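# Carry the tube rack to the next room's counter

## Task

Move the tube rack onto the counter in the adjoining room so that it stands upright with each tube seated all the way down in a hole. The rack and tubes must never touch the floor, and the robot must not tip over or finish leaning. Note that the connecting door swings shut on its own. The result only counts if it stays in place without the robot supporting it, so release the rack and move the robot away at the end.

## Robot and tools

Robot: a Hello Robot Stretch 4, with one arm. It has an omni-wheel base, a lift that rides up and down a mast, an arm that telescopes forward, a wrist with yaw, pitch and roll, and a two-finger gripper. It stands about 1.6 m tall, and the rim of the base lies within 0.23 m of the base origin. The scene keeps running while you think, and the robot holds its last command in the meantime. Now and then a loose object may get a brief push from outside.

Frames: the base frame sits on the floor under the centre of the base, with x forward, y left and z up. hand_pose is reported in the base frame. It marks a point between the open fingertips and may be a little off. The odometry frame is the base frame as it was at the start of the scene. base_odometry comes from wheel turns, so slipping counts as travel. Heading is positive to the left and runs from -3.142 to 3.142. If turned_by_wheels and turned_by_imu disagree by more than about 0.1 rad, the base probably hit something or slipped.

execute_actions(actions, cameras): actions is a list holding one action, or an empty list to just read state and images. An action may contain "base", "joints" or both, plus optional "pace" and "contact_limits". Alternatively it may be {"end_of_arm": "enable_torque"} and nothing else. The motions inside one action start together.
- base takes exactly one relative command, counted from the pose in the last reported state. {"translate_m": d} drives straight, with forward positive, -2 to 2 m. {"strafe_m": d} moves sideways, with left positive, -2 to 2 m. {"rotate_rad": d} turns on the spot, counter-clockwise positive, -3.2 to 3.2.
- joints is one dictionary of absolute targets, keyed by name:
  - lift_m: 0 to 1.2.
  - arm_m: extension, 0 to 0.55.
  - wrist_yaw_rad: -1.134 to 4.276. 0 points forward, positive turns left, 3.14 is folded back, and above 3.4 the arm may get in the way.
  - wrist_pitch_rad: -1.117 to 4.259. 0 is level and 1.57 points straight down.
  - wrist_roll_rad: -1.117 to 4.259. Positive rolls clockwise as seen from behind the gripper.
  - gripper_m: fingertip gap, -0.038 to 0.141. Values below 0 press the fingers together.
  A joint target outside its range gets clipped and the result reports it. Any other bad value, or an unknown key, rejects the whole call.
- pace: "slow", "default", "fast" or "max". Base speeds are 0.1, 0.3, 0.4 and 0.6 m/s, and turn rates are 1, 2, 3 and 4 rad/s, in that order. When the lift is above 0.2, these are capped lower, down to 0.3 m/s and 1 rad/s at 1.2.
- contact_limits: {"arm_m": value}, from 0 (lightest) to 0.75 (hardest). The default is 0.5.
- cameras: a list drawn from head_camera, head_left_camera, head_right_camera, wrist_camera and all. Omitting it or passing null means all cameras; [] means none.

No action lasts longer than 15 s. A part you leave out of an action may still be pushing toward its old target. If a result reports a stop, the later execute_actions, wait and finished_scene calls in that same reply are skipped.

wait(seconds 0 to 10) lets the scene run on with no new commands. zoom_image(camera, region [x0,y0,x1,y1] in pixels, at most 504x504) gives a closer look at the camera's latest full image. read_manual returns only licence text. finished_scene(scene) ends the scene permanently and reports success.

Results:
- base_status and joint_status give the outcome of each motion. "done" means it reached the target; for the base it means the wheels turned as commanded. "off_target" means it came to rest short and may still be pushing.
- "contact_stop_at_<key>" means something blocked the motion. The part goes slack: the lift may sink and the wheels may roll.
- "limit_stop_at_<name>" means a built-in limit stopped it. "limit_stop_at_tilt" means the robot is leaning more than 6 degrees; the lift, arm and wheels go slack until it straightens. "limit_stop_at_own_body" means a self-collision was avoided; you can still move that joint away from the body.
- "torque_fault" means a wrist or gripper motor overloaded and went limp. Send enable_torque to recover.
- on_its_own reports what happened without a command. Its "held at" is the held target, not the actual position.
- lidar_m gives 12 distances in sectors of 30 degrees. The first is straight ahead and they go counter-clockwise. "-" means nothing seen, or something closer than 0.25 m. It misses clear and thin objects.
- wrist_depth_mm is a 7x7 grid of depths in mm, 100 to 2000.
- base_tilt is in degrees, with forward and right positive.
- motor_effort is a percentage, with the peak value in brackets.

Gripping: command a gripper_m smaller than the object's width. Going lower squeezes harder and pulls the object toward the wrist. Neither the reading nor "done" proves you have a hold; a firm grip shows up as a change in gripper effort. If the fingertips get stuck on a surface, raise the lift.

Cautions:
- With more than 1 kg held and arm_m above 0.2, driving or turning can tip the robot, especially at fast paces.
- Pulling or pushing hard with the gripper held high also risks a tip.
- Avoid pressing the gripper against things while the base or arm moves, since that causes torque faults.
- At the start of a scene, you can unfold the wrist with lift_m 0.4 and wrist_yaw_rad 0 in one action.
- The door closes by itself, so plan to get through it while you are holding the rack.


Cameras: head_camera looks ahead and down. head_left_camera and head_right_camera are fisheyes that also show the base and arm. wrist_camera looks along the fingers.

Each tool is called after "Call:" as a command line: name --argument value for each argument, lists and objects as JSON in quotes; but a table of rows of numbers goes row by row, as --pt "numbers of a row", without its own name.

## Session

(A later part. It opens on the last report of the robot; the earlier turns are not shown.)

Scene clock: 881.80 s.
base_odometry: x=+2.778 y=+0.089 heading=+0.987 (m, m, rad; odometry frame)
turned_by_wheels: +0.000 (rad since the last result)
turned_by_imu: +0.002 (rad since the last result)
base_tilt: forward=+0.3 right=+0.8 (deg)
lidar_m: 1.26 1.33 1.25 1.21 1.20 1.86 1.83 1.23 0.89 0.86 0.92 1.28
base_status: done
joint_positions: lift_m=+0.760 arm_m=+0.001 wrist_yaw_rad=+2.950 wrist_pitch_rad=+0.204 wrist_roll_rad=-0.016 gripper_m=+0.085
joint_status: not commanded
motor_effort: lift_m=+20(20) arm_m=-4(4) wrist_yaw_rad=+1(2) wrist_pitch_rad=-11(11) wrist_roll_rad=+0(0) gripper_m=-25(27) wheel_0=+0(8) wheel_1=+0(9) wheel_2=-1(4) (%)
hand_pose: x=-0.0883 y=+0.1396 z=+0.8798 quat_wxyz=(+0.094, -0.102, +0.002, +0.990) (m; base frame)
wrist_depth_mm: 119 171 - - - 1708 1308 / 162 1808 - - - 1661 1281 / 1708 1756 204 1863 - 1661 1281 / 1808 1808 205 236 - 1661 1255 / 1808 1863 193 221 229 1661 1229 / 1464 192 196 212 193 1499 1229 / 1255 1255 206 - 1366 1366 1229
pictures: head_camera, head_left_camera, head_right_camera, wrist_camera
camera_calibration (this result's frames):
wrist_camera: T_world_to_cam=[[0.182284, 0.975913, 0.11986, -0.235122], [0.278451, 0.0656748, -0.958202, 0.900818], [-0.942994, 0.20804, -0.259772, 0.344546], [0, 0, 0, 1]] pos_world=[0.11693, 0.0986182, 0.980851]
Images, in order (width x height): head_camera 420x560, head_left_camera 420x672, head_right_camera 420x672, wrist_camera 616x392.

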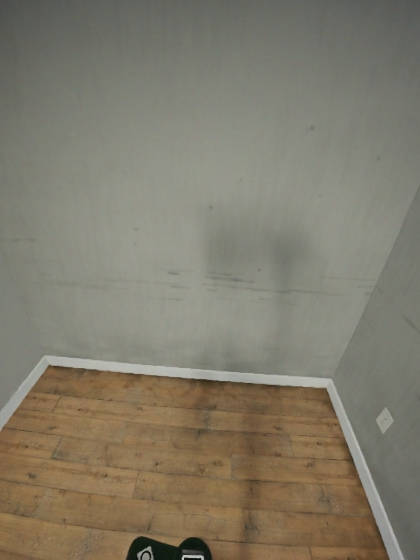

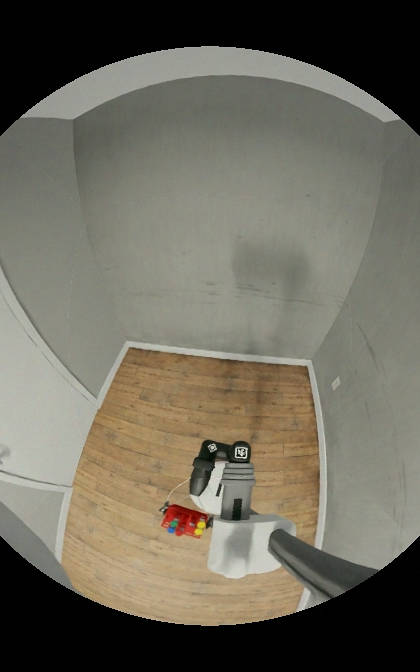

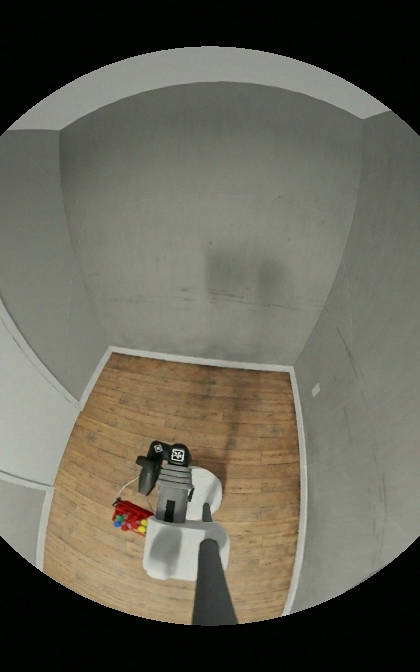

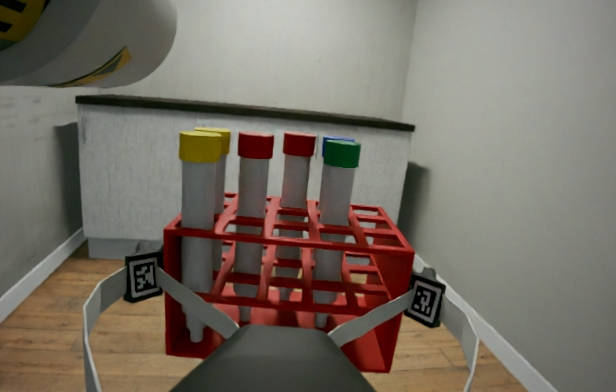

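Call:
execute_actions --actions '[{"base": {"rotate_rad": 3.08}, "joints": {"wrist_yaw_rad": 0.0, "lift_m": 0.9}}]'

Scene clock: 924.23 s.
base_odometry: x=+2.778 y=+0.089 heading=-2.217 (m, m, rad; odometry frame)
turned_by_wheels: +3.080 (rad since the last result)
turned_by_imu: +3.081 (rad since the last result)
base_tilt: forward=+0.1 right=+0.7 (deg)
lidar_m: 0.41 1.26 0.91 0.86 0.89 1.24 1.23 1.29 1.29 1.21 1.22 1.71
base_status: done
joint_positions: lift_m=+0.900 arm_m=+0.002 wrist_yaw_rad=+0.000 wrist_pitch_rad=+0.204 wrist_roll_rad=-0.016 gripper_m=+0.085
joint_status: all done
motor_effort: lift_m=+21(23) arm_m=-4(4) wrist_yaw_rad=+0(6) wrist_pitch_rad=-11(9) wrist_roll_rad=+0(1) gripper_m=-25(23) wheel_0=-1(8) wheel_1=+0(6) wheel_2=-2(8) (%)
hand_pose: x=+0.4550 y=-0.0874 z=+1.0197 quat_wxyz=(+0.995, -0.008, +0.102, +0.001) (m; base frame)
wrist_depth_mm: 1281 1863 - - - - 1661 / 1308 - - - - - 1537 / 1366 1618 206 1576 - - 1537 / 1397 1618 206 236 1618 1708 1499 / 1397 1661 195 222 229 1708 1430 / 1464 191 196 212 193 1756 1397 / 1366 1430 207 - 1499 1618 1430
pictures: head_camera, head_left_camera, head_right_camera, wrist_camera
camera_calibration (this result's frames):
wrist_camera: T_world_to_cam=[[0.0070013, -0.992766, 0.119859, -0.221676], [-0.260822, -0.117526, -0.958206, 1.12787], [0.965361, -0.0245532, -0.259758, 0.0518832], [0, 0, 0, 1]] pos_world=[0.245638, -0.0862445, 1.12077]
Images, in order (width x height): head_camera 420x560, head_left_camera 420x672, head_right_camera 420x672, wrist_camera 616x392.

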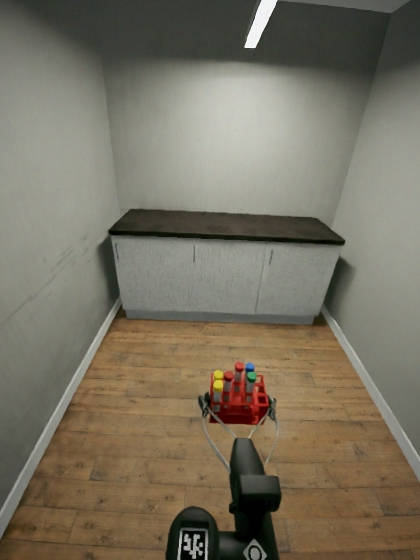

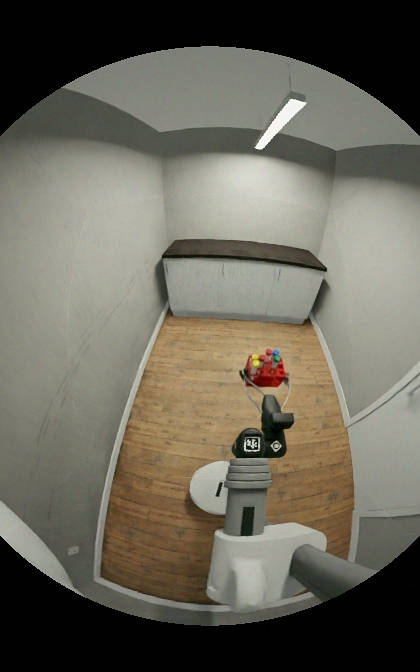

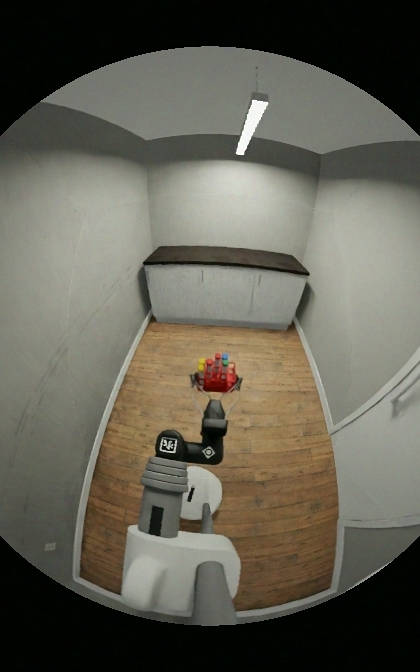

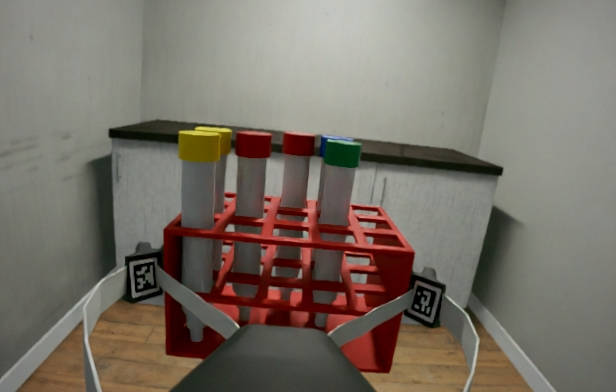

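Call:
zoom_image --camera "wrist_camera" --region '[340, 100, 520, 220]'

Call:
zoom_image --camera "head_camera" --region '[90, 190, 360, 340]'

Region (340, 100, 520, 220) of wrist_camera's 616x392 image, scaled by 2.800.

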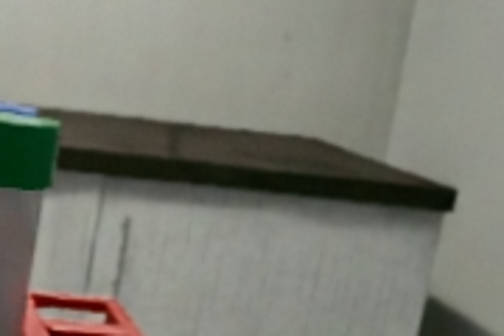

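Region (90, 190, 360, 340) of head_camera's 420x560 image, scaled by 1.867, with more detail than that image has.

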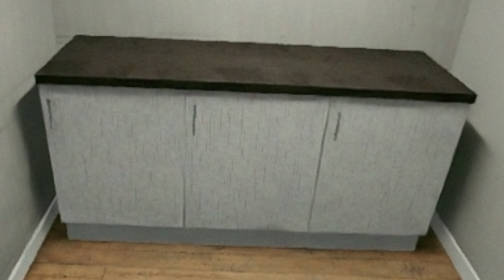

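Call:
execute_actions --actions '[{"base": {"translate_m": 1.38}, "joints": {"arm_m": 0.12}}]'

Scene clock: 972.30 s.
base_odometry: x=+1.947 y=-1.013 heading=-2.217 (m, m, rad; odometry frame)
turned_by_wheels: +0.000 (rad since the last result)
turned_by_imu: +0.003 (rad since the last result)
base_tilt: forward=+0.2 right=+0.7 (deg)
lidar_m: 0.44 0.47 0.64 0.87 0.90 1.25 2.63 1.77 1.23 1.20 0.63 0.44
base_status: done
joint_positions: lift_m=+0.900 arm_m=+0.119 wrist_yaw_rad=+0.000 wrist_pitch_rad=+0.204 wrist_roll_rad=-0.016 gripper_m=+0.085
joint_status: all done
motor_effort: lift_m=+21(21) arm_m=+5(3) wrist_yaw_rad=+1(2) wrist_pitch_rad=-10(12) wrist_roll_rad=-1(1) gripper_m=-23(20) wheel_0=-1(1) wheel_1=+1(7) wheel_2=+0(11) (%)
hand_pose: x=+0.5725 y=-0.0874 z=+1.0197 quat_wxyz=(+0.995, -0.008, +0.102, +0.001) (m; base frame)
wrist_depth_mm: 676 676 676 683 691 691 691 / 699 691 707 707 715 707 715 / 723 741 206 723 741 750 741 / 615 661 207 236 768 778 778 / 424 413 195 221 229 574 609 / 319 192 196 212 194 402 415 / 264 272 206 - 290 310 329
pictures: head_camera, head_left_camera, head_right_camera, wrist_camera
camera_calibration (this result's frames):
wrist_camera: T_world_to_cam=[[0.00683091, -0.992767, 0.11986, -0.22245], [-0.26079, -0.117483, -0.95822, 1.15854], [0.965371, -0.0247127, -0.259707, -0.0616457], [0, 0, 0, 1]] pos_world=[0.363165, -0.0862566, 1.12079]
Images, in order (width x height): head_camera 420x560, head_left_camera 420x672, head_right_camera 420x672, wrist_camera 616x392.

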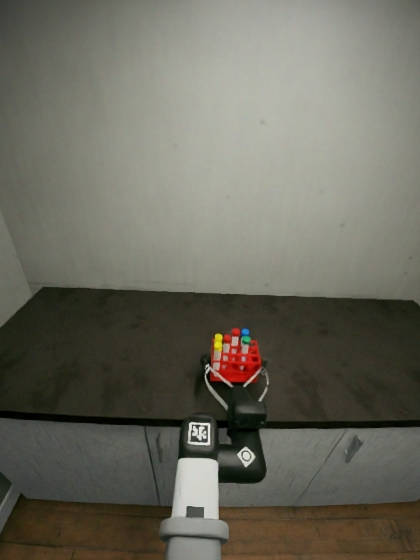

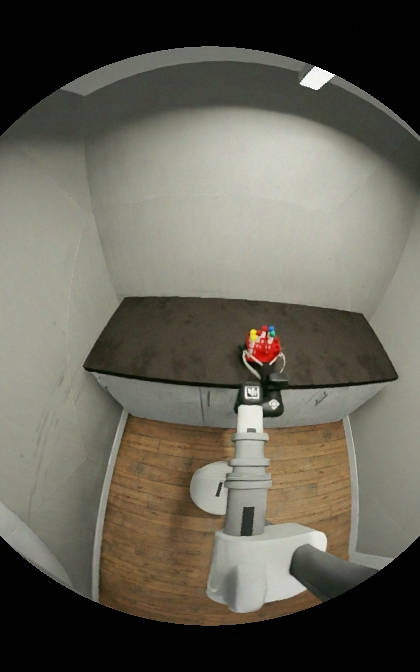

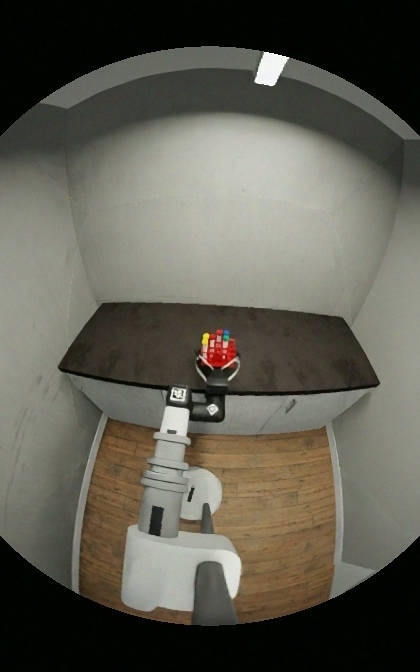

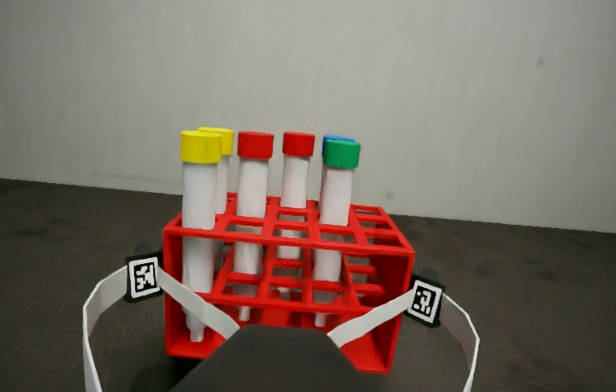

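Call:
execute_actions --actions '[{"joints": {"lift_m": 0.842}}]' --cameras '["head_camera", "wrist_camera", "head_right_camera"]'

Scene clock: 1003.90 s.
base_odometry: x=+1.947 y=-1.013 heading=-2.217 (m, m, rad; odometry frame)
turned_by_wheels: +0.000 (rad since the last result)
turned_by_imu: +0.002 (rad since the last result)
base_tilt: forward=+0.2 right=+0.8 (deg)
lidar_m: 0.42 0.46 0.63 0.87 0.93 1.24 2.64 1.77 1.27 1.20 0.67 0.47
base_status: not commanded
joint_positions: lift_m=+0.842 arm_m=+0.119 wrist_yaw_rad=+0.000 wrist_pitch_rad=+0.203 wrist_roll_rad=-0.016 gripper_m=+0.085
joint_status: all done
motor_effort: lift_m=+16(21) arm_m=+5(6) wrist_yaw_rad=+1(1) wrist_pitch_rad=-12(10) wrist_roll_rad=+1(1) gripper_m=-25(22) wheel_0=-1(1) wheel_1=+1(1) wheel_2=-1(1) (%)
hand_pose: x=+0.5725 y=-0.0874 z=+0.9621 quat_wxyz=(+0.995, -0.008, +0.102, +0.001) (m; base frame)
wrist_depth_mm: 676 668 683 676 683 683 699 / 699 707 699 715 715 715 707 / 723 723 206 723 732 741 741 / 449 484 206 236 634 715 759 / 309 300 195 222 229 421 439 / 232 191 196 212 193 293 300 / 192 198 201 - 215 225 239
pictures: head_camera, head_right_camera, wrist_camera
camera_calibration (this result's frames):
wrist_camera: T_world_to_cam=[[0.00683059, -0.992767, 0.11986, -0.215544], [-0.260788, -0.117483, -0.958221, 1.10332], [0.965372, -0.0247128, -0.259704, -0.0766144], [0, 0, 0, 1]] pos_world=[0.363167, -0.0862566, 1.06316]
Images, in order (width x height): head_camera 420x560, head_right_camera 420x672, wrist_camera 616x392.

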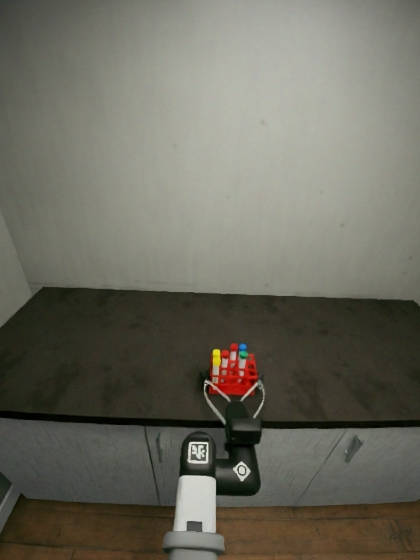

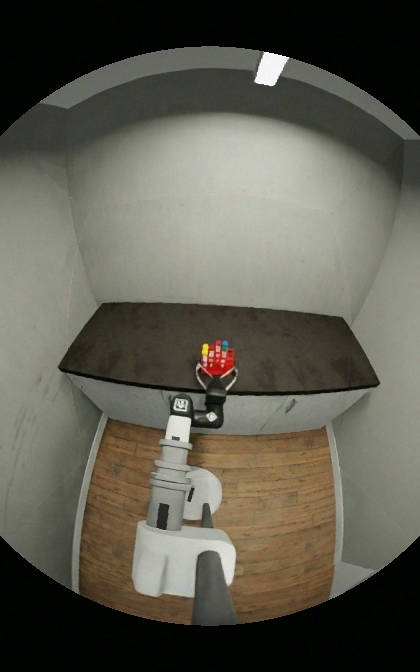

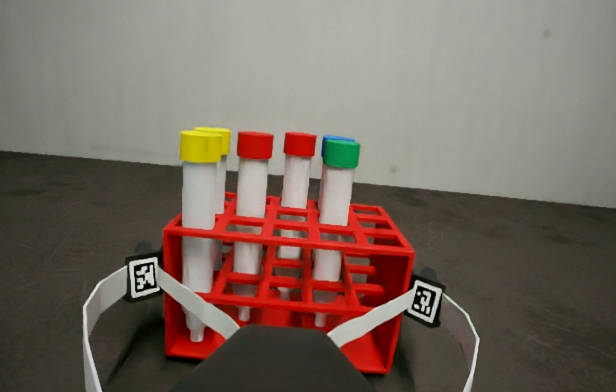

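Call:
execute_actions --actions '[{"joints": {"lift_m": 0.848, "arm_m": 0.25}}]' --cameras '["head_camera", "wrist_camera"]'

Scene clock: 1021.57 s.
base_odometry: x=+1.947 y=-1.013 heading=-2.217 (m, m, rad; odometry frame)
turned_by_wheels: +0.000 (rad since the last result)
turned_by_imu: +0.001 (rad since the last result)
base_tilt: forward=+0.2 right=+0.8 (deg)
lidar_m: 0.42 0.45 0.63 0.87 0.91 1.26 2.63 1.76 1.27 1.21 0.64 0.47
base_status: not commanded
joint_positions: lift_m=+0.848 arm_m=+0.249 wrist_yaw_rad=+0.000 wrist_pitch_rad=+0.203 wrist_roll_rad=-0.016 gripper_m=+0.085
joint_status: all done
motor_effort: lift_m=+22(22) arm_m=+6(7) wrist_yaw_rad=+0(1) wrist_pitch_rad=-12(11) wrist_roll_rad=+1(0) gripper_m=-22(22) wheel_0=-1(1) wheel_1=+1(1) wheel_2=-1(1) (%)
hand_pose: x=+0.7025 y=-0.0874 z=+0.9677 quat_wxyz=(+0.995, -0.008, +0.102, +0.001) (m; base frame)
wrist_depth_mm: 559 559 559 569 569 569 574 / 574 574 580 585 585 591 591 / 597 609 205 597 615 621 621 / 462 492 206 236 627 634 654 / 317 307 195 223 229 433 449 / 240 192 196 213 193 303 312 / 197 204 205 - 220 232 247
pictures: head_camera, wrist_camera
camera_calibration (this result's frames):
wrist_camera: T_world_to_cam=[[0.00690714, -0.992767, 0.11986, -0.217133], [-0.260733, -0.117505, -0.958233, 1.14255], [0.965386, -0.0246328, -0.259659, -0.200688], [0, 0, 0, 1]] pos_world=[0.493143, -0.0862505, 1.06875]
Images, in order (width x height): head_camera 420x560, wrist_camera 616x392.

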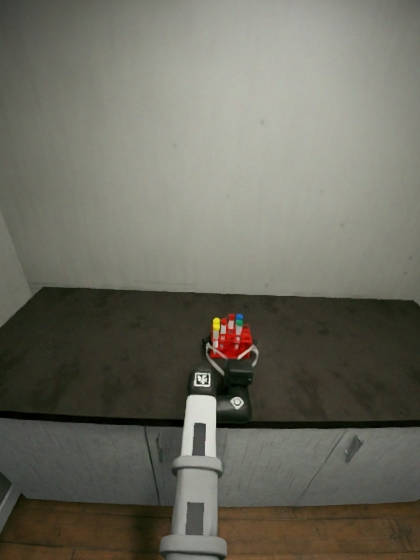

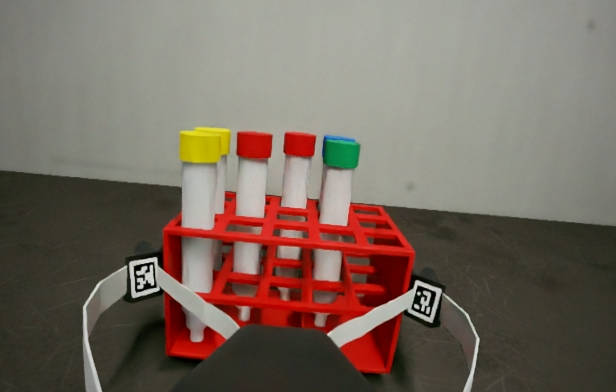

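Call:
execute_actions --actions '[{"joints": {"lift_m": 0.835}, "pace": "slow"}]' --cameras '["head_camera", "wrist_camera"]'

Scene clock: 1027.47 s.
base_odometry: x=+1.947 y=-1.013 heading=-2.217 (m, m, rad; odometry frame)
turned_by_wheels: +0.000 (rad since the last result)
turned_by_imu: +0.001 (rad since the last result)
base_tilt: forward=+0.3 right=+0.7 (deg)
lidar_m: 0.43 0.45 0.62 0.86 0.93 1.26 2.63 1.77 1.28 1.20 0.64 0.46
base_status: not commanded
joint_positions: lift_m=+0.835 arm_m=+0.249 wrist_yaw_rad=+0.000 wrist_pitch_rad=+0.202 wrist_roll_rad=-0.016 gripper_m=+0.085
joint_status: all done
motor_effort: lift_m=+16(20) arm_m=+5(6) wrist_yaw_rad=+0(1) wrist_pitch_rad=-6(10) wrist_roll_rad=+1(1) gripper_m=-21(22) wheel_0=-1(1) wheel_1=+1(1) wheel_2=-1(1) (%)
hand_pose: x=+0.7026 y=-0.0874 z=+0.9556 quat_wxyz=(+0.995, -0.008, +0.101, +0.001) (m; base frame)
wrist_depth_mm: 559 564 569 569 564 569 569 / 580 585 591 585 585 597 591 / 597 609 203 603 615 615 615 / 430 466 206 236 627 634 634 / 296 287 195 221 229 402 421 / 223 192 196 213 194 279 289 / 183 190 198 - 212 216 229
pictures: head_camera, wrist_camera
camera_calibration (this result's frames):
wrist_camera: T_world_to_cam=[[0.00673683, -0.992767, 0.119869, -0.215571], [-0.259405, -0.117503, -0.958594, 1.13038], [0.965745, -0.0246367, -0.25832, -0.205445], [0, 0, 0, 1]] pos_world=[0.493085, -0.0862508, 1.05634]
Images, in order (width x height): head_camera 420x560, wrist_camera 616x392.

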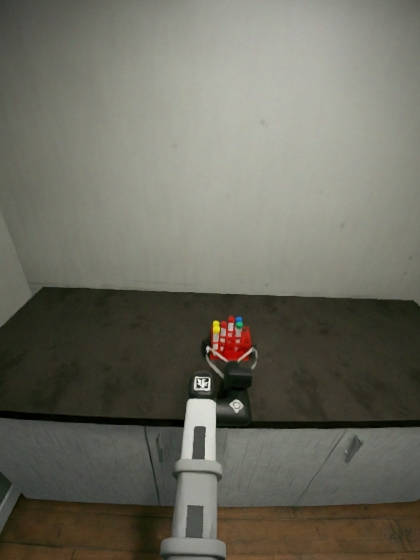

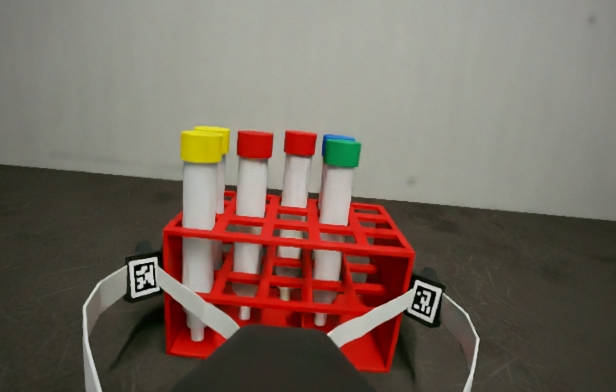

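Call:
execute_actions --actions '[{"joints": {"gripper_m": 0.141}}]' --cameras '["head_camera", "wrist_camera"]'

Scene clock: 1033.80 s.
base_odometry: x=+1.947 y=-1.013 heading=-2.217 (m, m, rad; odometry frame)
turned_by_wheels: +0.000 (rad since the last result)
turned_by_imu: +0.002 (rad since the last result)
base_tilt: forward=+0.2 right=+0.7 (deg)
lidar_m: 0.44 0.49 0.64 0.87 0.90 1.23 2.64 1.79 1.27 1.18 0.62 0.47
base_status: not commanded
joint_positions: lift_m=+0.835 arm_m=+0.249 wrist_yaw_rad=+0.000 wrist_pitch_rad=+0.202 wrist_roll_rad=-0.016 gripper_m=+0.141
joint_status: all done
motor_effort: lift_m=+16(16) arm_m=+6(6) wrist_yaw_rad=+1(1) wrist_pitch_rad=-6(6) wrist_roll_rad=+0(0) gripper_m=+1(22) wheel_0=-1(1) wheel_1=+1(1) wheel_2=-1(1) (%)
hand_pose: x=+0.7026 y=-0.0874 z=+0.9557 quat_wxyz=(+0.995, -0.008, +0.101, +0.001) (m; base frame)
wrist_depth_mm: 559 559 559 569 569 569 574 / 574 580 585 580 585 591 591 / 597 597 215 603 615 615 615 / 430 466 217 238 627 640 640 / 293 267 206 233 232 399 421 / 222 223 213 202 206 279 289 / 183 190 202 - 212 216 228
pictures: head_camera, wrist_camera
camera_calibration (this result's frames):
wrist_camera: T_world_to_cam=[[0.00662113, -0.992767, 0.119871, -0.215525], [-0.259062, -0.117484, -0.958689, 1.13033], [0.965838, -0.0247066, -0.257967, -0.205844], [0, 0, 0, 1]] pos_world=[0.493064, -0.0862561, 1.05637]
Images, in order (width x height): head_camera 420x560, wrist_camera 616x392.

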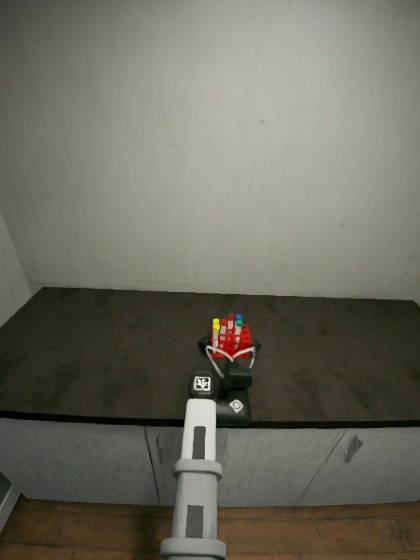

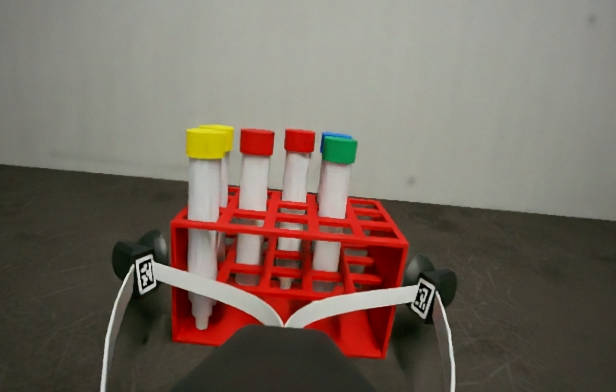

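Call:
zoom_image --camera "wrist_camera" --region '[100, 180, 480, 392]'

Region (100, 180, 480, 392) of wrist_camera's 616x392 image, scaled by 1.326; it fills the top 281 rows of this view, and the rest is white.

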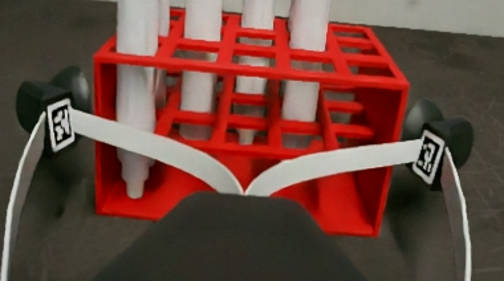

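Call:
execute_actions --actions '[{"joints": {"arm_m": 0.1}}]' --cameras '["head_camera", "wrist_camera"]'

Scene clock: 1054.57 s.
base_odometry: x=+1.947 y=-1.013 heading=-2.217 (m, m, rad; odometry frame)
turned_by_wheels: +0.000 (rad since the last result)
turned_by_imu: +0.001 (rad since the last result)
base_tilt: forward=+0.3 right=+0.8 (deg)
lidar_m: 0.40 0.44 0.64 0.86 0.90 1.26 2.64 1.77 1.27 1.20 0.66 0.46
base_status: not commanded
joint_positions: lift_m=+0.835 arm_m=+0.101 wrist_yaw_rad=+0.000 wrist_pitch_rad=+0.202 wrist_roll_rad=-0.016 gripper_m=+0.141
joint_status: all done
motor_effort: lift_m=+16(16) arm_m=-5(7) wrist_yaw_rad=+1(0) wrist_pitch_rad=-5(6) wrist_roll_rad=+1(2) gripper_m=+1(2) wheel_0=-1(1) wheel_1=+1(1) wheel_2=-1(1) (%)
hand_pose: x=+0.5545 y=-0.0875 z=+0.9555 quat_wxyz=(+0.995, -0.008, +0.101, +0.001) (m; base frame)
wrist_depth_mm: 691 691 699 707 707 691 707 / 715 715 723 723 723 723 732 / 741 741 741 392 759 759 768 / 430 466 445 375 597 691 788 / 296 271 336 353 377 402 424 / 223 224 232 250 240 281 290 / 184 191 203 - 218 216 230
pictures: head_camera, wrist_camera
camera_calibration (this result's frames):
wrist_camera: T_world_to_cam=[[0.00648063, -0.992769, 0.119869, -0.214503], [-0.259483, -0.117435, -0.958581, 1.09197], [0.965726, -0.0248917, -0.258368, -0.0624116], [0, 0, 0, 1]] pos_world=[0.345009, -0.0862701, 1.05632]
Images, in order (width x height): head_camera 420x560, wrist_camera 616x392.

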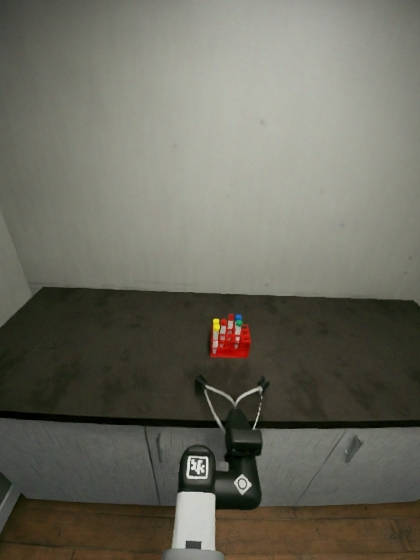

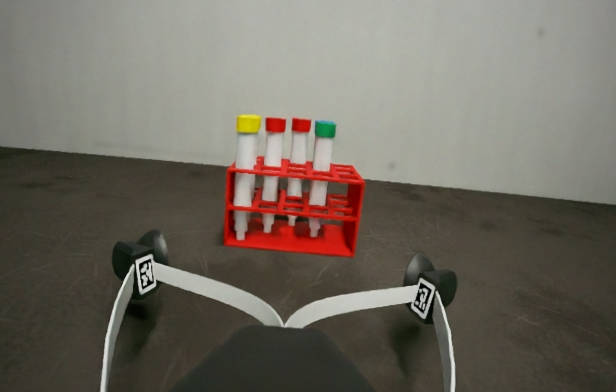

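Call:
zoom_image --camera "wrist_camera" --region '[200, 100, 400, 270]'

Call:
zoom_image --camera "head_camera" --region '[190, 300, 270, 370]'

Region (200, 100, 400, 270) of wrist_camera's 616x392 image, scaled by 2.520; it fills the top 428 rows of this view, and the rest is white.

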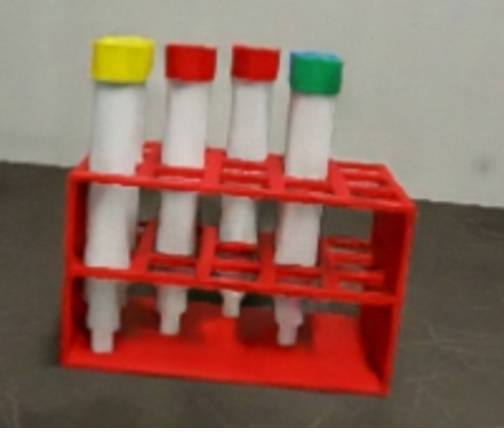

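Region (190, 300, 270, 370) of head_camera's 420x560 image, scaled by 6.300, with more detail than that image has; it fills the top 441 rows of this view, and the rest is white.

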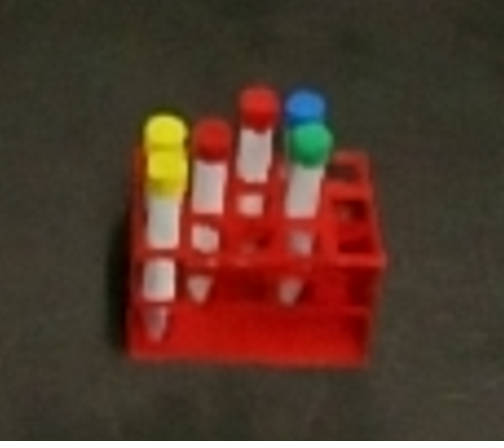

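Call:
zoom_image --camera "head_camera" --region '[205, 308, 255, 362]'

Call:
zoom_image --camera "wrist_camera" --region '[225, 105, 345, 175]'

Region (205, 308, 255, 362) of head_camera's 420x560 image, scaled by 9.333, with more detail than that image has; it fills the left 467 columns of this view, and the rest is white.

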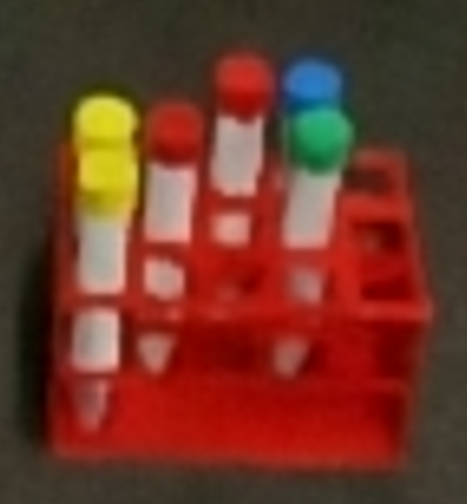

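Region (225, 105, 345, 175) of wrist_camera's 616x392 image, scaled by 4.200; it fills the top 294 rows of this view, and the rest is white.

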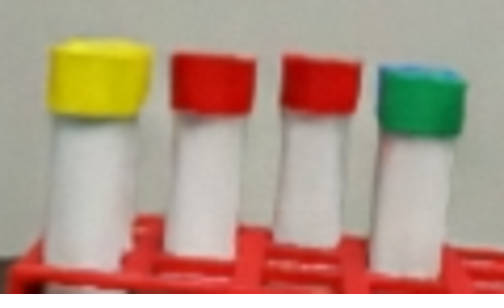

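Call:
execute_actions --actions '[{"base": {"translate_m": -0.4}, "joints": {"arm_m": 0.0, "lift_m": 0.86}}]' --cameras '["head_camera", "wrist_camera"]'

Scene clock: 1106.03 s.
base_odometry: x=+2.188 y=-0.694 heading=-2.217 (m, m, rad; odometry frame)
turned_by_wheels: +0.000 (rad since the last result)
turned_by_imu: +0.002 (rad since the last result)
base_tilt: forward=+0.3 right=+0.9 (deg)
lidar_m: 0.84 0.88 0.92 0.86 0.89 1.23 2.23 1.78 1.28 1.20 1.23 0.87
base_status: done
joint_positions: lift_m=+0.860 arm_m=+0.002 wrist_yaw_rad=+0.000 wrist_pitch_rad=+0.202 wrist_roll_rad=-0.016 gripper_m=+0.141
joint_status: all done
motor_effort: lift_m=+20(22) arm_m=-5(5) wrist_yaw_rad=+1(0) wrist_pitch_rad=-4(7) wrist_roll_rad=+0(0) gripper_m=+4(1) wheel_0=+0(1) wheel_1=+1(3) wheel_2=+0(10) (%)
hand_pose: x=+0.4553 y=-0.0874 z=+0.9801 quat_wxyz=(+0.995, -0.008, +0.101, +0.001) (m; base frame)
wrist_depth_mm: 1160 1138 1160 1118 1138 1160 1182 / 1160 1182 1205 1182 1205 1205 1182 / 960 1060 1205 1205 1205 1255 1229 / 634 640 647 661 723 820 931 / 661 647 661 683 676 683 699 / 691 699 691 699 699 723 741 / 723 732 723 - 741 759 750
pictures: head_camera, wrist_camera
camera_calibration (this result's frames):
wrist_camera: T_world_to_cam=[[0.00657164, -0.992768, 0.119869, -0.216824], [-0.259492, -0.117458, -0.958576, 1.0898], [0.965723, -0.0248055, -0.258387, 0.0397607], [0, 0, 0, 1]] pos_world=[0.245821, -0.0862636, 1.08092]
Images, in order (width x height): head_camera 420x560, wrist_camera 616x392.

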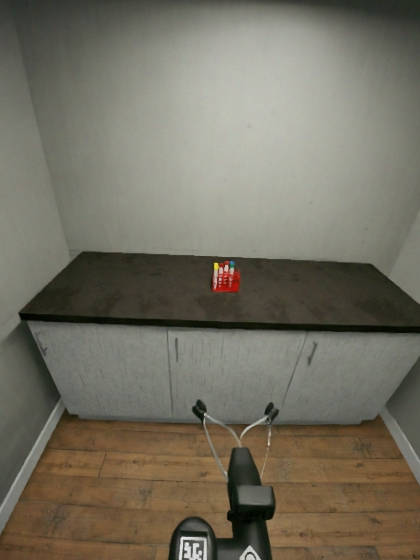

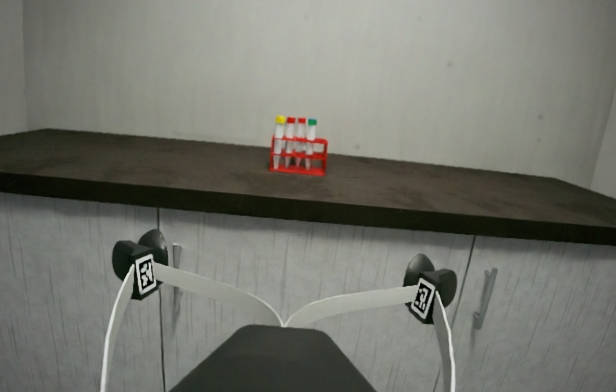

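Call:
zoom_image --camera "wrist_camera" --region '[255, 105, 345, 185]'

Region (255, 105, 345, 185) of wrist_camera's 616x392 image, scaled by 5.600.

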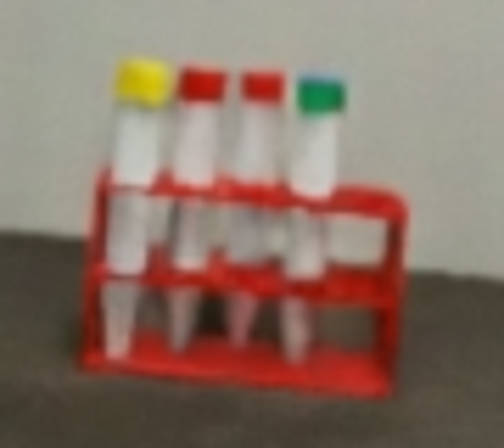

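All tubes are seated, the rack stands upright on the counter, and the robot is clear.

Call:
finished_scene --scene 1

The scene is finished: the task was done.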